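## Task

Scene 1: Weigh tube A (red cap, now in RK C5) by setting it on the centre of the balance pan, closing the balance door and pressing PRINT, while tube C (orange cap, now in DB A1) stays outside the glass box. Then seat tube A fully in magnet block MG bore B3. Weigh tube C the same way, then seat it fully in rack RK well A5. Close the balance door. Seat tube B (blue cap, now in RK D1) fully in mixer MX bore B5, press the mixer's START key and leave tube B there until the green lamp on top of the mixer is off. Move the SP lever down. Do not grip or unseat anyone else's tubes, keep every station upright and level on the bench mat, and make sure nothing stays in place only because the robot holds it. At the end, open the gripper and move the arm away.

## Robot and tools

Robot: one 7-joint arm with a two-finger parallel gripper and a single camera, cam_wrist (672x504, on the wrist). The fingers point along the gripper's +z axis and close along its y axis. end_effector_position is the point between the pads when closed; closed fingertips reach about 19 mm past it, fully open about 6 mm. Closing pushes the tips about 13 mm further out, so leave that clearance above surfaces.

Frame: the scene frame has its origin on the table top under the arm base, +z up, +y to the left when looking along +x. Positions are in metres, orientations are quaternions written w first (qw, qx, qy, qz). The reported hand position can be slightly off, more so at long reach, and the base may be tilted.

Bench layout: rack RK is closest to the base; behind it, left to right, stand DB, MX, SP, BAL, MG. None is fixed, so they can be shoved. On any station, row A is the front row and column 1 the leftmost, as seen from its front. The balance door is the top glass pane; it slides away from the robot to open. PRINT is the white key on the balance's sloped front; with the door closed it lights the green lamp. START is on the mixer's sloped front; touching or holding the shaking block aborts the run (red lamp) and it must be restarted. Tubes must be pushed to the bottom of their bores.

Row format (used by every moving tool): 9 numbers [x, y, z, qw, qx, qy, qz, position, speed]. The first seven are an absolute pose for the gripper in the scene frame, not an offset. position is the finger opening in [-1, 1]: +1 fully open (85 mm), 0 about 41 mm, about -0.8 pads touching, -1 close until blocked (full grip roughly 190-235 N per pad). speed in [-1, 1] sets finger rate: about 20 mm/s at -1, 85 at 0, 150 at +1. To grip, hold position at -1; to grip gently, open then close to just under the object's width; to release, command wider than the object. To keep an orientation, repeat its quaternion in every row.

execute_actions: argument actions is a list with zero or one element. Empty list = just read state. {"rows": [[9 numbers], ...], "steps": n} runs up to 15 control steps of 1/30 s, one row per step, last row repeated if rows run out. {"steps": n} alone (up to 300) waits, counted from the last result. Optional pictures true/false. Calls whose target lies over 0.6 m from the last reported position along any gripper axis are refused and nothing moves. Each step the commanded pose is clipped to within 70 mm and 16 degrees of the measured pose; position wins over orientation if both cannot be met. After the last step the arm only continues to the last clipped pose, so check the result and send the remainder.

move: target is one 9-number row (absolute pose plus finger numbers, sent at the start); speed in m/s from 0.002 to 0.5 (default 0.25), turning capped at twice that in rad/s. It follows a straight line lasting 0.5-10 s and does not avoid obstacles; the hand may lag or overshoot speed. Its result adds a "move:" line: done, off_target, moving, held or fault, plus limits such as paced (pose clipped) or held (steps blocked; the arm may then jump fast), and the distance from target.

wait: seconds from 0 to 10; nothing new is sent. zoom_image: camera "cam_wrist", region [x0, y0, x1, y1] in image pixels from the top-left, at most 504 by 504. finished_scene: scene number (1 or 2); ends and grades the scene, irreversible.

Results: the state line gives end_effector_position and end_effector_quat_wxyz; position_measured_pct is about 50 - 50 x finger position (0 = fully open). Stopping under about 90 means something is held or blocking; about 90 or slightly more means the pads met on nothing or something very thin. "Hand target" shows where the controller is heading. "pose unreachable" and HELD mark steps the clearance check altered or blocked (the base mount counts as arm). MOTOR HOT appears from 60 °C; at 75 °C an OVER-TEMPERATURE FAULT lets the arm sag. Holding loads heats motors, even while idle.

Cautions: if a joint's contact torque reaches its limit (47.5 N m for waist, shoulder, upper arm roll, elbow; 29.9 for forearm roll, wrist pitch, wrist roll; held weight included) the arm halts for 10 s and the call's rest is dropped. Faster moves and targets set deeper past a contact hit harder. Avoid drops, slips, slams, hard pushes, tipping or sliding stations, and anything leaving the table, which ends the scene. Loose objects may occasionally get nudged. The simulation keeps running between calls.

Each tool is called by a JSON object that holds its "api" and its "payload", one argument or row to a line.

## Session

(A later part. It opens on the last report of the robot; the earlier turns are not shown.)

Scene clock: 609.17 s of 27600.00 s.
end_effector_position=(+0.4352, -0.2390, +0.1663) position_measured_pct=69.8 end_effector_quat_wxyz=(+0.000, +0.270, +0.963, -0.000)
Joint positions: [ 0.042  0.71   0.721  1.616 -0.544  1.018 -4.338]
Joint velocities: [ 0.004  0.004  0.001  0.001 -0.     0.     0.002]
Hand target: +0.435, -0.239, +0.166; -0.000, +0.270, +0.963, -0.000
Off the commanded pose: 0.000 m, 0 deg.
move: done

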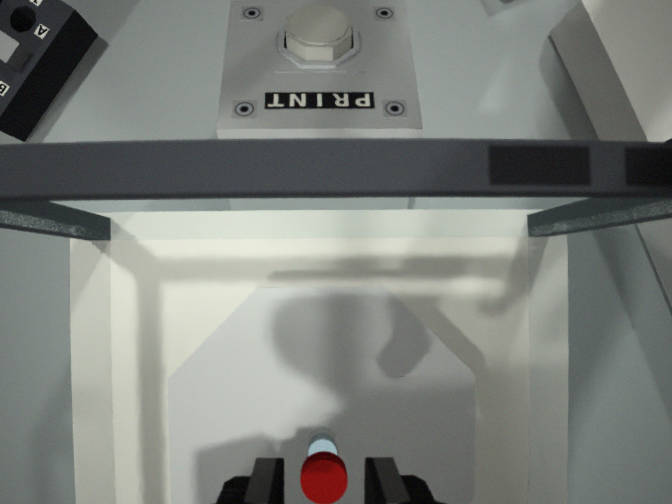

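{"api": "move", "payload": {
  "target": [0.4359,-0.2395,0.137,0,0.2706,0.9627,0,-0.4,1],
  "speed": 0.06
}}

{"api": "move", "payload": {
  "target": [0.4359,-0.2395,0.137,0,0.2706,0.9627,0,-0.63,-0.6]
}}

{"api": "move", "payload": {
  "target": [0.43,-0.24,0.29,0,0.2706,0.9627,0,-0.63,-0.6],
  "speed": 0.25
}}

{"api": "move", "payload": {
  "target": [0.25,-0.30,0.28,0,0.5373,0.8434,0,-0.63,-0.6],
  "speed": 0.3
}}

{"api": "move", "payload": {
  "target": [0.2143,-0.338,0.12,0,0.5373,0.8434,0,-0.63,-0.6],
  "speed": 0.25
}}

Scene clock: 623.20 s of 27600.00 s.
end_effector_position=(+0.4360, -0.2395, +0.1371) position_measured_pct=69.8 end_effector_quat_wxyz=(+0.000, +0.270, +0.963, -0.000)
Joint positions: [ 0.059  0.753  0.691  1.643 -0.579  0.954 -4.311]
Joint velocities: [0.003 0.002 0.001 0.    0.    0.    0.001]
Hand target: +0.436, -0.240, +0.137; -0.000, +0.271, +0.963, -0.000
Off the commanded pose: 0.000 m, 0 deg.
move: done

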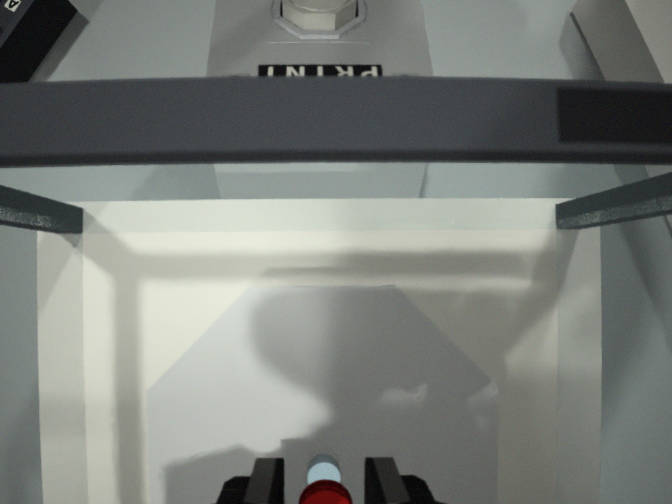

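Scene clock: 623.90 s of 27600.00 s.
end_effector_position=(+0.4360, -0.2395, +0.1371) position_measured_pct=79.8 end_effector_quat_wxyz=(+0.000, +0.271, +0.963, +0.000)
Joint positions: [ 0.059  0.753  0.691  1.643 -0.579  0.953 -4.311]
Joint velocities: [ 0.     0.     0.    -0.    -0.    -0.002 -0.001]
Hand target: +0.436, -0.240, +0.137; -0.000, +0.271, +0.963, -0.000
Off the commanded pose: 0.000 m, 0 deg.
move: done

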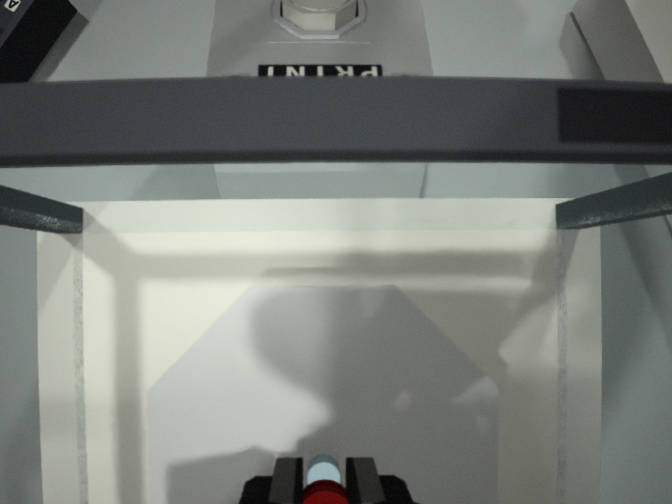

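Scene clock: 624.93 s of 27600.00 s.
end_effector_position=(+0.4299, -0.2398, +0.2897) position_measured_pct=79.8 end_effector_quat_wxyz=(-0.000, +0.271, +0.963, +0.000)
Joint positions: [ 0.009  0.563  0.805  1.427 -0.422  1.321 -4.434]
Joint velocities: [-0.002 -0.001  0.001 -0.001  0.001  0.001  0.001]
Hand target: +0.430, -0.240, +0.290; +0.000, +0.271, +0.963, +0.000
Off the commanded pose: 0.000 m, 0 deg.
move: done

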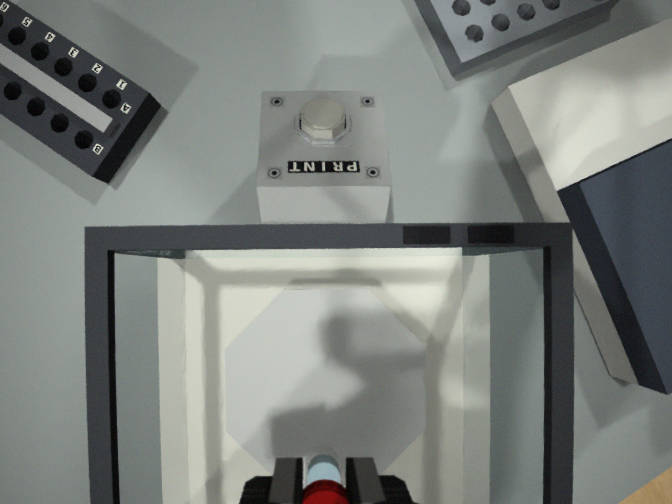

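Scene clock: 626.27 s of 27600.00 s.
end_effector_position=(+0.2498, -0.3000, +0.2796) position_measured_pct=79.8 end_effector_quat_wxyz=(-0.001, +0.537, +0.843, -0.000)
Joint positions: [ 0.093  0.391  1.04   1.789 -0.377  1.175 -4.61 ]
Joint velocities: [ 0.001 -0.002  0.001  0.001 -0.001 -0.001  0.001]
Hand target: +0.250, -0.300, +0.280; -0.000, +0.537, +0.843, -0.000
Off the commanded pose: 0.000 m, 0 deg.
move: done

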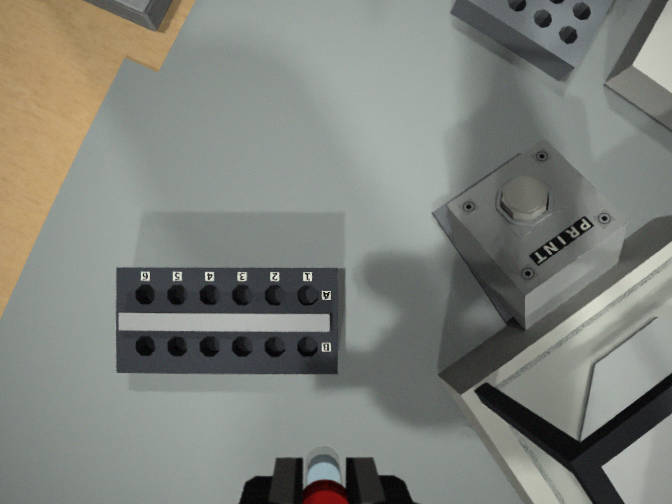

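Scene clock: 627.53 s of 27600.00 s.
end_effector_position=(+0.2143, -0.3381, +0.1204) position_measured_pct=79.8 end_effector_quat_wxyz=(-0.000, +0.537, +0.844, -0.001)
Joint positions: [ 0.428  0.668  0.801  1.994 -0.702  0.78  -4.209]
Joint velocities: [ 0.003  0.002  0.001  0.    -0.001 -0.001 -0.001]
Hand target: +0.214, -0.338, +0.120; -0.000, +0.537, +0.843, -0.001
Off the commanded pose: 0.000 m, 0 deg.
move: done

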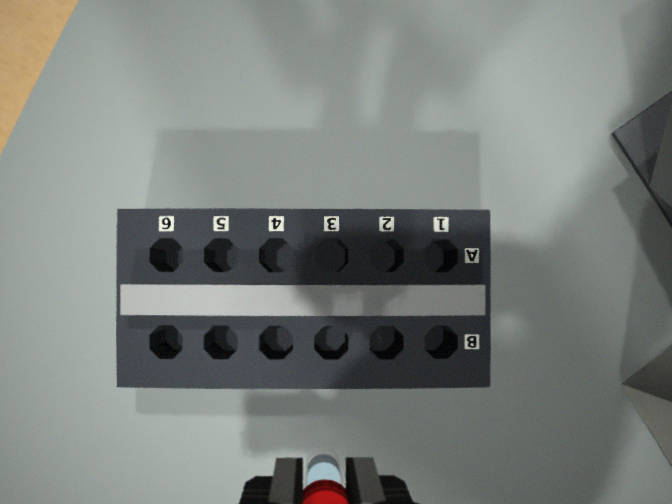

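{"api": "move", "payload": {
  "target": [0.2035,-0.3078,0.098,0,0.5373,0.8434,0,-0.63,-0.6],
  "speed": 0.1
}}

{"api": "zoom_image", "payload": {
  "camera": "cam_wrist",
  "region": [200,330,460,504]
}}

Scene clock: 638.17 s of 27600.00 s.
end_effector_position=(+0.2035, -0.3078, +0.0979) position_measured_pct=79.8 end_effector_quat_wxyz=(-0.000, +0.537, +0.843, -0.000)
Joint positions: [ 0.424  0.659  0.749  2.113 -0.768  0.664 -4.151]
Joint velocities: [ 0.002 -0.002  0.002  0.001 -0.    -0.002  0.001]
Hand target: +0.203, -0.308, +0.098; -0.000, +0.537, +0.843, -0.000
Off the commanded pose: 0.000 m, 0 deg.
move: done

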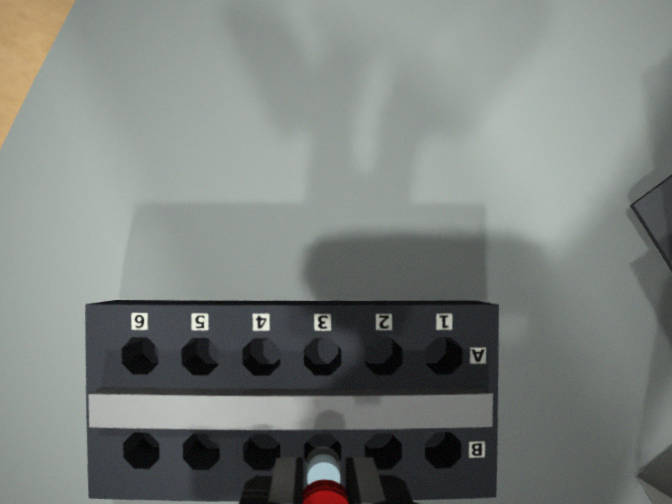

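Region (200, 330, 460, 504) of cam_wrist's 672x504 image, scaled by 1.938; it fills the top 337 rows of this view, and the rest is white.

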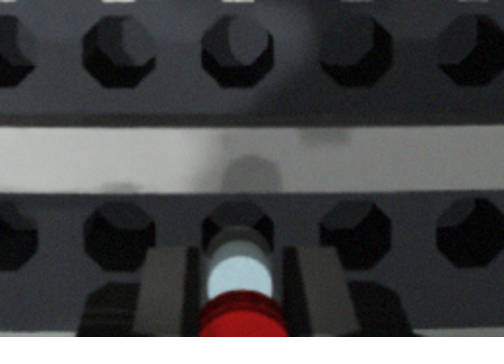

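{"api": "move", "payload": {
  "target": [0.2035,-0.3078,0.074,0,0.5373,0.8434,0,-0.63,-0.6],
  "speed": 0.02
}}

Scene clock: 642.93 s of 27600.00 s.
end_effector_position=(+0.2035, -0.3077, +0.0741) position_measured_pct=79.8 end_effector_quat_wxyz=(-0.000, +0.537, +0.844, -0.000)
Joint positions: [ 0.47   0.704  0.681  2.128 -0.836  0.6   -4.095]
Joint velocities: [ 0.001  0.001 -0.     0.    -0.001 -0.001  0.001]
Hand target: +0.203, -0.308, +0.074; -0.000, +0.537, +0.843, -0.000
Off the commanded pose: 0.000 m, 0 deg.
move: done

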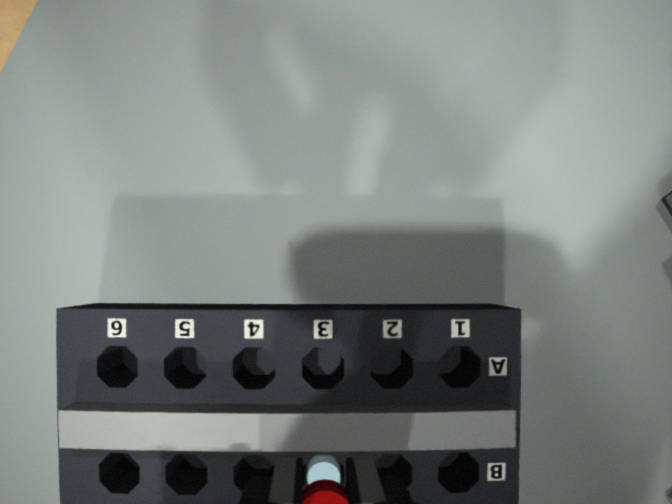

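{"api": "move", "payload": {
  "target": [0.2035,-0.3078,0.065,0,0.5373,0.8434,0,-0.63,-0.6],
  "speed": 0.012
}}

Scene clock: 647.10 s of 27600.00 s.
end_effector_position=(+0.2037, -0.3081, +0.0652) position_measured_pct=79.8 end_effector_quat_wxyz=(+0.000, +0.537, +0.843, -0.000)
Joint positions: [ 0.488  0.721  0.655  2.132 -0.862  0.576 -4.074]
Joint velocities: [ 0.001  0.001 -0.001  0.001 -0.001  0.001  0.   ]
Hand target: +0.203, -0.308, +0.065; -0.000, +0.537, +0.843, -0.000
Off the commanded pose: 0.000 m, 0 deg.
move: done

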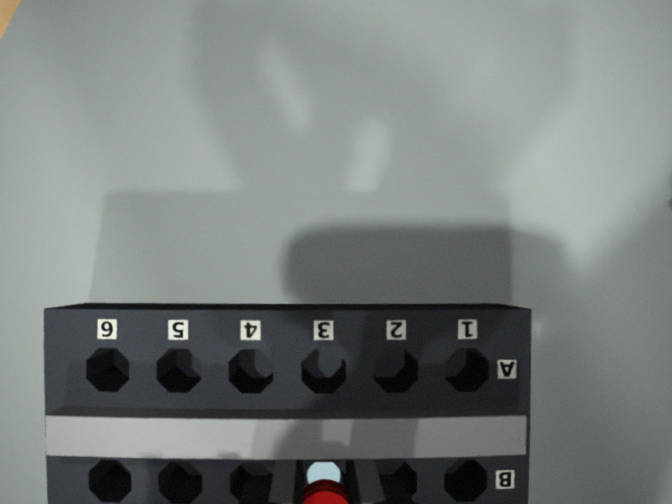

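{"api": "move", "payload": {
  "target": [0.2035,-0.3078,0.065,0,0.5373,0.8434,0,-0.4,0]
}}

{"api": "move", "payload": {
  "target": [0.2035,-0.3078,0.086,0,0.5373,0.8434,0,-0.4,0],
  "speed": 0.08
}}

{"api": "move", "payload": {
  "target": [0.2035,-0.3078,0.086,0,0.5373,0.8434,0,-0.85,1]
}}

{"api": "move", "payload": {
  "target": [0.2035,-0.3078,0.075,0,0.5373,0.8434,0,-0.85,1],
  "speed": 0.015
}}

Scene clock: 655.47 s of 27600.00 s.
end_effector_position=(+0.2037, -0.3081, +0.0651) position_measured_pct=69.8 end_effector_quat_wxyz=(+0.000, +0.537, +0.843, -0.000)
Joint positions: [ 0.489  0.721  0.654  2.132 -0.863  0.575 -4.073]
Joint velocities: [ 0.     0.    -0.001  0.    -0.     0.     0.   ]
Hand target: +0.203, -0.308, +0.065; -0.000, +0.537, +0.843, -0.000
Off the commanded pose: 0.000 m, 0 deg.
move: done

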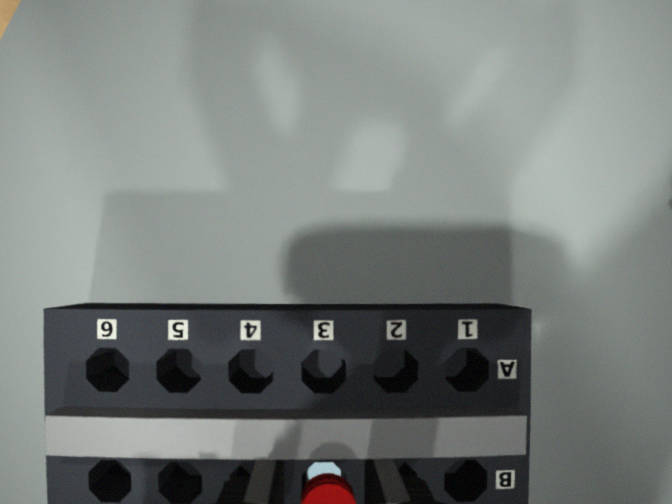

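Scene clock: 656.17 s of 27600.00 s.
end_effector_position=(+0.2033, -0.3078, +0.0859) position_measured_pct=69.8 end_effector_quat_wxyz=(-0.000, +0.538, +0.843, +0.000)
Joint positions: [ 0.449  0.682  0.714  2.122 -0.802  0.631 -4.124]
Joint velocities: [-0.004 -0.003 -0.002  0.     0.001 -0.001 -0.   ]
Hand target: +0.204, -0.308, +0.086; +0.000, +0.537, +0.843, +0.000
Off the commanded pose: 0.000 m, 0 deg.
move: done

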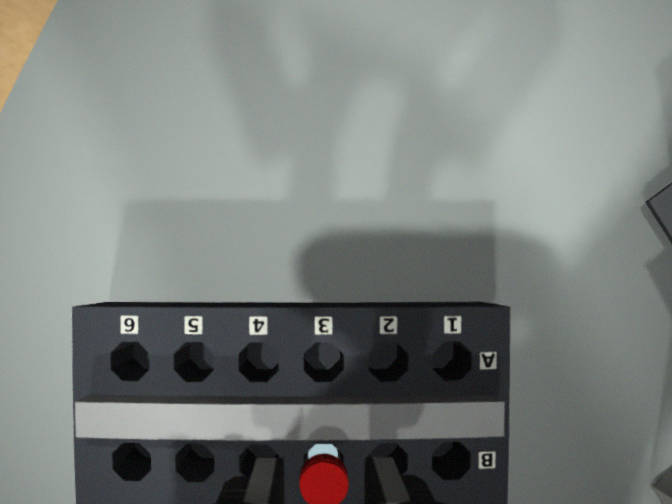

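Scene clock: 656.87 s of 27600.00 s.
end_effector_position=(+0.2035, -0.3078, +0.0860) position_measured_pct=90.5 end_effector_quat_wxyz=(+0.000, +0.537, +0.843, +0.000)
Joint positions: [ 0.448  0.681  0.715  2.121 -0.801  0.632 -4.124]
Joint velocities: [-0.001  0.     0.     0.     0.    -0.     0.   ]
Hand target: +0.204, -0.308, +0.086; +0.000, +0.537, +0.843, +0.000
Off the commanded pose: 0.000 m, 0 deg.
move: done

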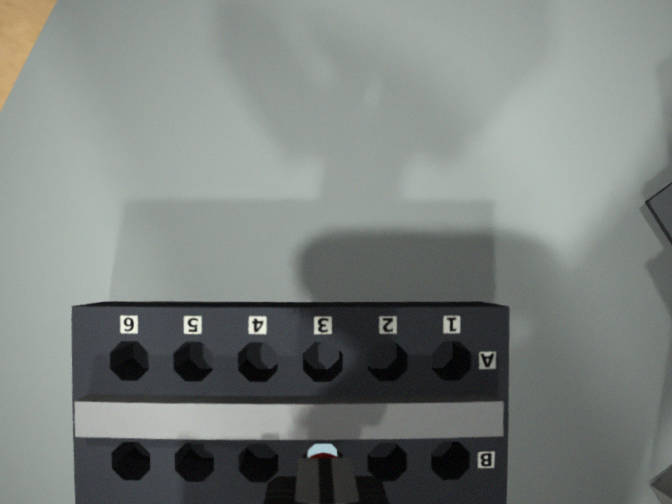

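Scene clock: 657.83 s of 27600.00 s.
end_effector_position=(+0.2046, -0.3100, +0.0784) position_measured_pct=90.5 end_effector_quat_wxyz=(+0.004, +0.538, +0.843, -0.001)
Joint positions: [ 0.469  0.694  0.688  2.126 -0.832  0.604 -4.098]
Joint velocities: [ 0.002 -0.001 -0.002  0.001 -0.001  0.     0.002]
Hand target: +0.203, -0.308, +0.075; -0.000, +0.537, +0.843, -0.000
Off the commanded pose: 0.004 m, 1 deg.
move: off_target

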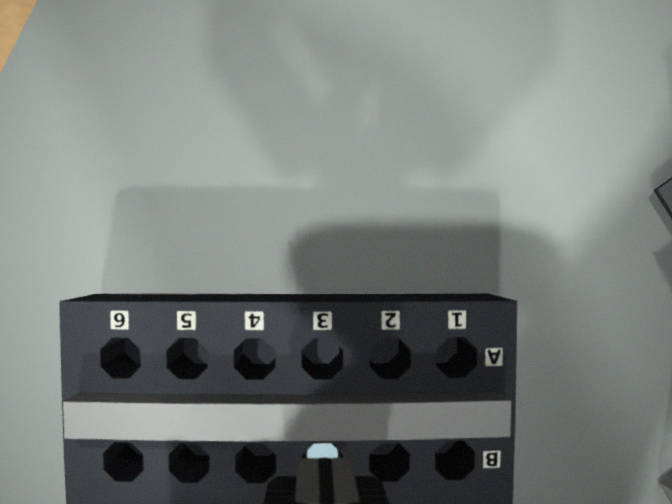

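{"api": "move", "payload": {
  "target": [0.24,-0.25,0.2,0,0.5373,0.8434,0,-0.4,1],
  "speed": 0.25
}}

{"api": "move", "payload": {
  "target": [0.28,0.03,0.26,0,0.7071,0.7071,0,-0.4,1],
  "speed": 0.35
}}

{"api": "move", "payload": {
  "target": [0.185,0.337,0.25,0,0.8526,0.5225,0,-0.4,1],
  "speed": 0.35
}}

{"api": "move", "payload": {
  "target": [0.185,0.337,0.18,0,0.8526,0.5225,0,-0.4,1],
  "speed": 0.2
}}

Scene clock: 670.23 s of 27600.00 s.
end_effector_position=(+0.2402, -0.2499, +0.1997) position_measured_pct=69.8 end_effector_quat_wxyz=(+0.001, +0.538, +0.843, +0.001)
Joint positions: [ 0.036  0.408  0.974  2.067 -0.457  0.888 -4.591]
Joint velocities: [-0.003 -0.003 -0.002 -0.     0.001  0.001 -0.001]
Hand target: +0.240, -0.250, +0.200; +0.001, +0.537, +0.843, +0.001
Off the commanded pose: 0.000 m, 0 deg.
move: done

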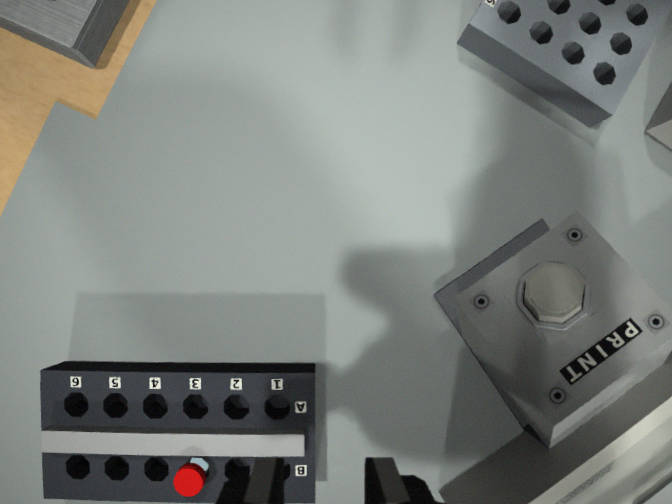

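Scene clock: 672.17 s of 27600.00 s.
end_effector_position=(+0.2806, +0.0302, +0.2594) position_measured_pct=69.8 end_effector_quat_wxyz=(-0.001, +0.708, +0.707, +0.001)
Joint positions: [-1.131 -0.003  0.977  2.134 -0.006  0.996 -6.448]
Joint velocities: [-0.001 -0.011 -0.015  0.001  0.002  0.001 -0.003]
Hand target: +0.281, +0.031, +0.260; -0.001, +0.707, +0.707, +0.002
Off the commanded pose: 0.001 m, 0 deg.
move: done; limits=paced

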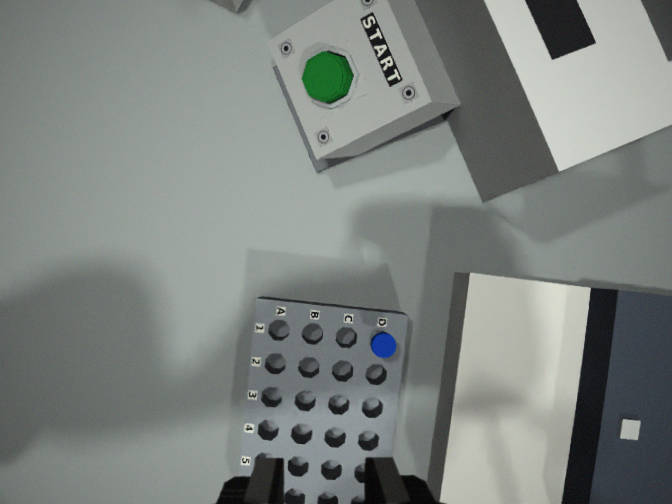

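Scene clock: 673.60 s of 27600.00 s.
end_effector_position=(+0.1852, +0.3373, +0.2509) position_measured_pct=69.8 end_effector_quat_wxyz=(-0.001, +0.853, +0.522, +0.001)
Joint positions: [-1.603  0.294  0.608  1.866 -0.19   1.027 -7.685]
Joint velocities: [-0.002  0.013 -0.005 -0.002  0.002  0.001 -0.002]
Hand target: +0.185, +0.337, +0.250; -0.001, +0.853, +0.522, +0.000
Off the commanded pose: 0.001 m, 0 deg.
move: done

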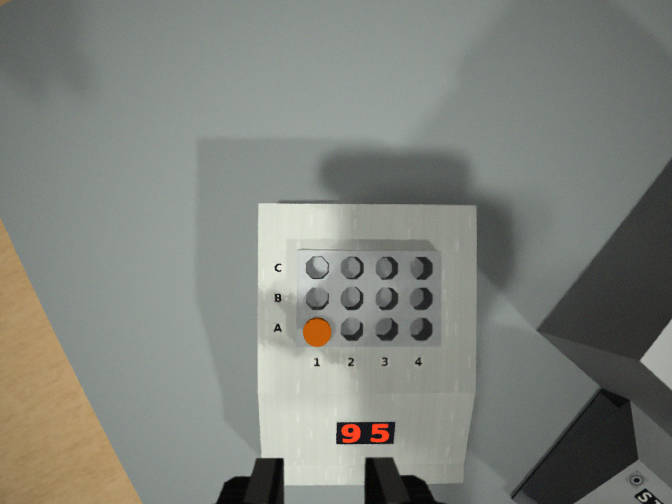

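Scene clock: 674.37 s of 27600.00 s.
end_effector_position=(+0.1849, +0.3373, +0.1804) position_measured_pct=69.8 end_effector_quat_wxyz=(-0.000, +0.852, +0.523, +0.000)
Joint positions: [-1.546  0.413  0.558  1.98  -0.288  0.814 -7.594]
Joint velocities: [ 0.006  0.008  0.002  0.001 -0.001 -0.001  0.002]
Hand target: +0.185, +0.337, +0.180; +0.000, +0.853, +0.523, +0.000
Off the commanded pose: 0.000 m, 0 deg.
move: done

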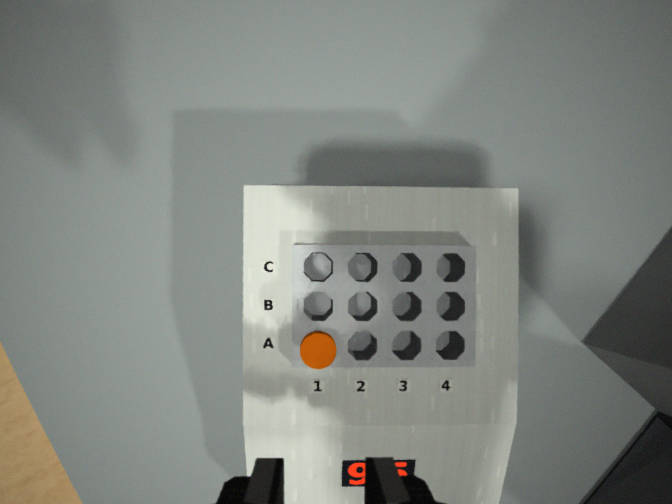

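{"api": "move", "payload": {
  "target": [0.1966,0.3629,0.128,0,0.8526,0.5225,0,-0.4,1],
  "speed": 0.15
}}

Scene clock: 684.43 s of 27600.00 s.
end_effector_position=(+0.1966, +0.3630, +0.1283) position_measured_pct=69.8 end_effector_quat_wxyz=(+0.000, +0.853, +0.523, +0.000)
Joint positions: [-1.473  0.563  0.489  1.949 -0.383  0.711 -7.522]
Joint velocities: [ 0.003  0.005  0.001 -0.    -0.001  0.001  0.001]
Hand target: +0.197, +0.363, +0.128; +0.000, +0.853, +0.523, +0.000
Off the commanded pose: 0.000 m, 0 deg.
move: done

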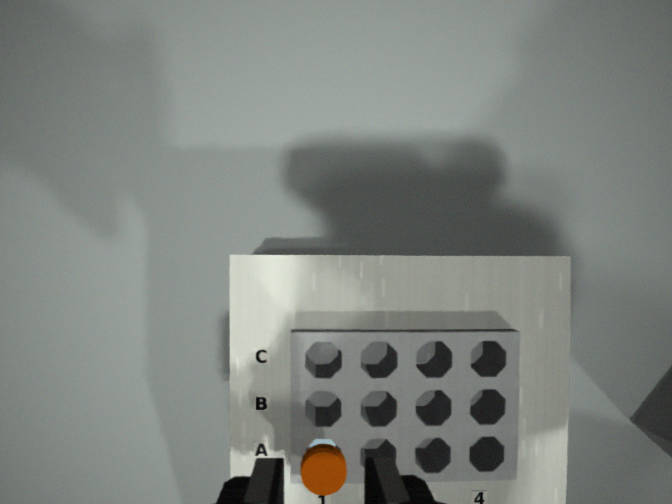

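{"api": "move", "payload": {
  "target": [0.1966,0.3629,0.095,0,0.8526,0.5225,0,-0.4,1],
  "speed": 0.06
}}

{"api": "move", "payload": {
  "target": [0.1966,0.3629,0.095,0,0.8526,0.5225,0,-0.63,-0.6]
}}

{"api": "move", "payload": {
  "target": [0.1966,0.3629,0.15,0,0.8526,0.5225,0,-0.63,-0.6],
  "speed": 0.1
}}

{"api": "move", "payload": {
  "target": [0.29,0.05,0.30,0,0.5373,0.8434,0,-0.63,-0.6],
  "speed": 0.35
}}

{"api": "move", "payload": {
  "target": [0.436,-0.2395,0.30,0,0.2706,0.9627,0,-0.63,-0.6],
  "speed": 0.35
}}

{"api": "move", "payload": {
  "target": [0.436,-0.2395,0.146,0,0.2706,0.9627,0,-0.63,-0.6],
  "speed": 0.18
}}

{"api": "move", "payload": {
  "target": [0.436,-0.2395,0.1385,0,0.2706,0.9627,0,-0.63,-0.6],
  "speed": 0.008
}}

Scene clock: 698.80 s of 27600.00 s.
end_effector_position=(+0.1965, +0.3631, +0.0952) position_measured_pct=69.8 end_effector_quat_wxyz=(-0.000, +0.852, +0.523, +0.000)
Joint positions: [-1.435  0.627  0.44   1.975 -0.433  0.62  -7.48 ]
Joint velocities: [ 0.002  0.005  0.002  0.    -0.001 -0.     0.001]
Hand target: +0.197, +0.363, +0.095; +0.000, +0.853, +0.523, +0.000
Off the commanded pose: 0.000 m, 0 deg.
move: done

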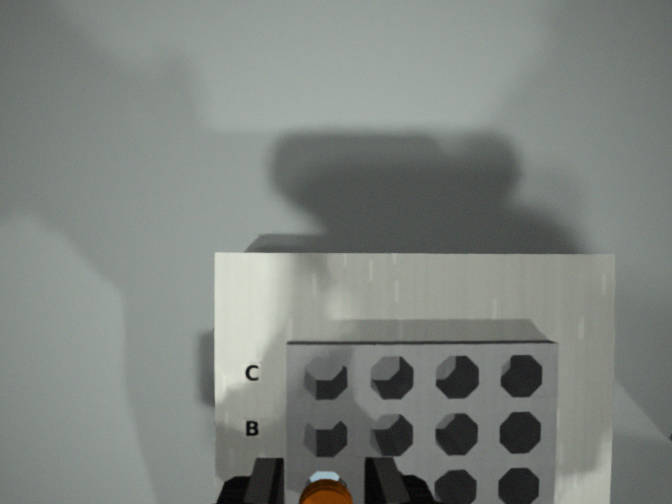

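Scene clock: 699.50 s of 27600.00 s.
end_effector_position=(+0.1966, +0.3631, +0.0952) position_measured_pct=79.8 end_effector_quat_wxyz=(-0.000, +0.853, +0.523, +0.000)
Joint positions: [-1.435  0.627  0.44   1.975 -0.433  0.62  -7.48 ]
Joint velocities: [ 0.001  0.    -0.     0.    -0.001  0.001  0.001]
Hand target: +0.197, +0.363, +0.095; +0.000, +0.853, +0.523, +0.000
Off the commanded pose: 0.000 m, 0 deg.
move: done

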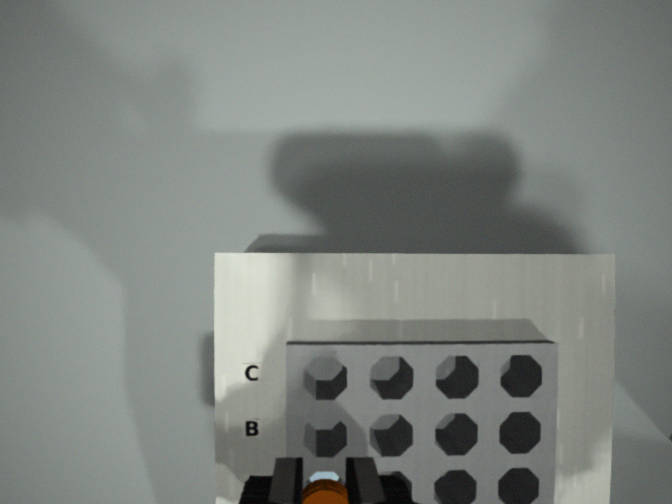

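Scene clock: 700.37 s of 27600.00 s.
end_effector_position=(+0.1966, +0.3627, +0.1497) position_measured_pct=79.8 end_effector_quat_wxyz=(-0.000, +0.853, +0.522, -0.000)
Joint positions: [-1.493  0.522  0.515  1.927 -0.352  0.771 -7.549]
Joint velocities: [-0.003 -0.005 -0.002 -0.001  0.001 -0.001 -0.002]
Hand target: +0.196, +0.363, +0.150; -0.000, +0.853, +0.522, -0.000
Off the commanded pose: 0.000 m, 0 deg.
move: done

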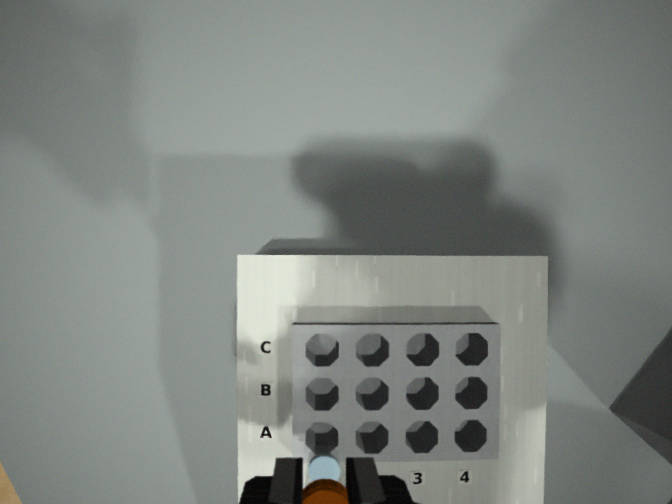

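Scene clock: 702.17 s of 27600.00 s.
end_effector_position=(+0.2897, +0.0498, +0.2994) position_measured_pct=79.8 end_effector_quat_wxyz=(-0.000, +0.537, +0.844, -0.000)
Joint positions: [-1.033 -0.034  0.785  2.009  0.023  1.145 -6.116]
Joint velocities: [ 0.001  0.002  0.008 -0.003 -0.    -0.     0.002]
Hand target: +0.290, +0.050, +0.299; +0.000, +0.537, +0.843, -0.001
Off the commanded pose: 0.001 m, 0 deg.
move: done

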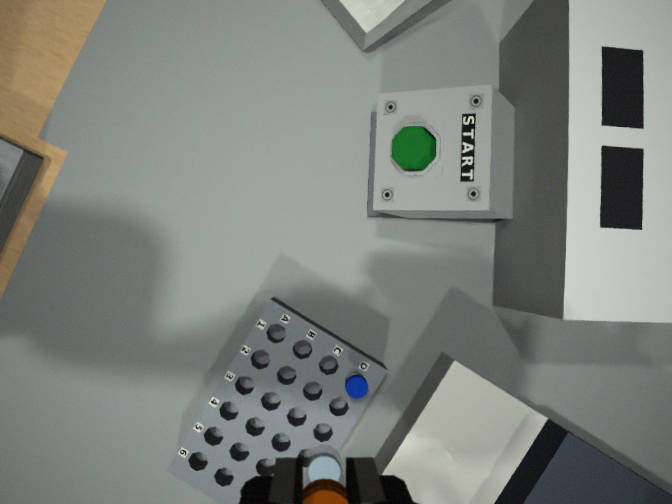

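Scene clock: 704.30 s of 27600.00 s.
end_effector_position=(+0.4358, -0.2399, +0.3009) position_measured_pct=79.8 end_effector_quat_wxyz=(+0.001, +0.270, +0.963, -0.002)
Joint positions: [-0.01   0.576  0.846  1.387 -0.438  1.361 -4.431]
Joint velocities: [ 0.003  0.003  0.     0.    -0.001  0.002  0.001]
Hand target: +0.436, -0.240, +0.301; +0.001, +0.271, +0.963, -0.002
Off the commanded pose: 0.001 m, 0 deg.
move: done; limits=paced

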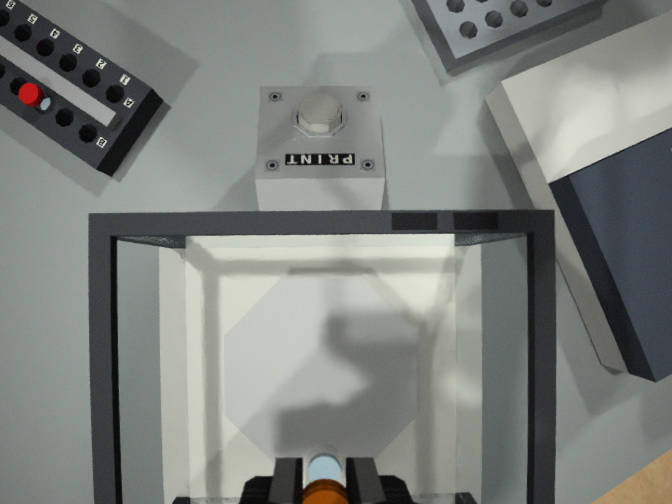

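Scene clock: 705.50 s of 27600.00 s.
end_effector_position=(+0.4363, -0.2395, +0.1464) position_measured_pct=79.8 end_effector_quat_wxyz=(+0.000, +0.270, +0.963, -0.000)
Joint positions: [ 0.037  0.75   0.733  1.633 -0.593  0.985 -4.299]
Joint velocities: [ 0.004  0.005  0.002  0.    -0.    -0.001  0.001]
Hand target: +0.436, -0.240, +0.146; -0.000, +0.270, +0.963, -0.000
Off the commanded pose: 0.000 m, 0 deg.
move: done

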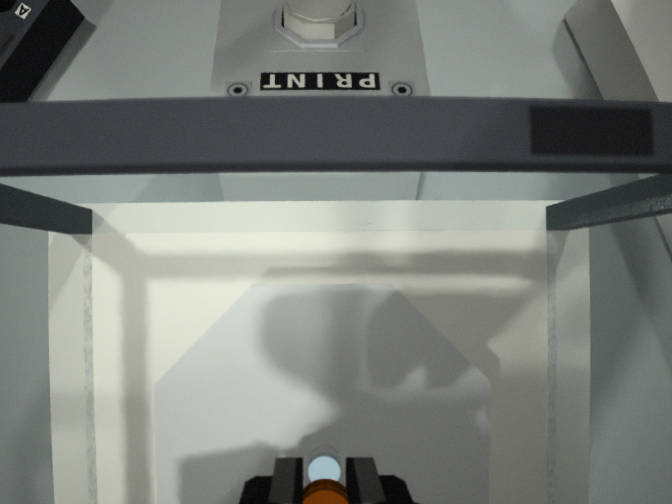

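Scene clock: 706.70 s of 27600.00 s.
end_effector_position=(+0.4360, -0.2395, +0.1385) position_measured_pct=79.8 end_effector_quat_wxyz=(+0.000, +0.271, +0.963, -0.000)
Joint positions: [ 0.042  0.761  0.724  1.642 -0.603  0.968 -4.292]
Joint velocities: [ 0.001  0.     0.    -0.001 -0.     0.001 -0.002]
Hand target: +0.436, -0.240, +0.139; -0.000, +0.271, +0.963, -0.000
Off the commanded pose: 0.000 m, 0 deg.
move: done

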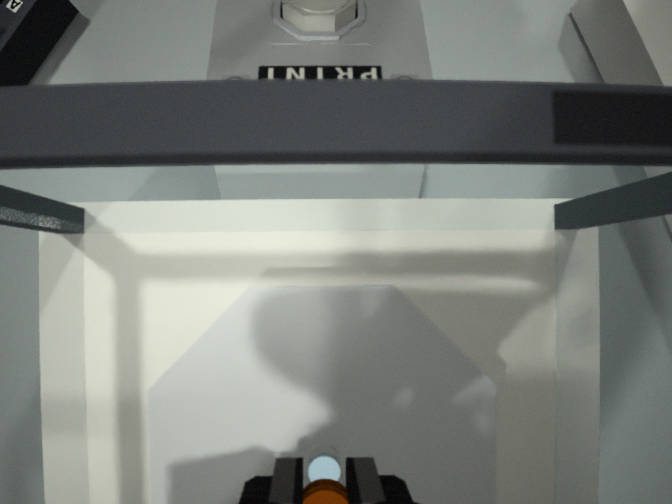

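{"api": "move", "payload": {
  "target": [0.436,-0.2395,0.1365,0,0.2706,0.9627,0,-0.63,-0.6],
  "speed": 0.004
}}

Scene clock: 709.23 s of 27600.00 s.
end_effector_position=(+0.4363, -0.2397, +0.1372) position_measured_pct=79.8 end_effector_quat_wxyz=(+0.001, +0.271, +0.963, +0.000)
Joint positions: [ 0.043  0.763  0.722  1.643 -0.605  0.963 -4.29 ]
Joint velocities: [-0.001 -0.     0.002  0.001 -0.     0.001  0.002]
Hand target: +0.436, -0.240, +0.137; -0.000, +0.271, +0.963, -0.000
Off the commanded pose: 0.001 m, 0 deg.
move: done

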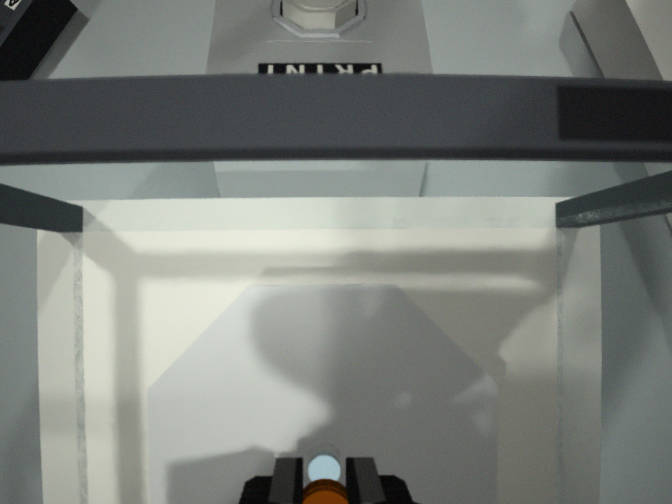

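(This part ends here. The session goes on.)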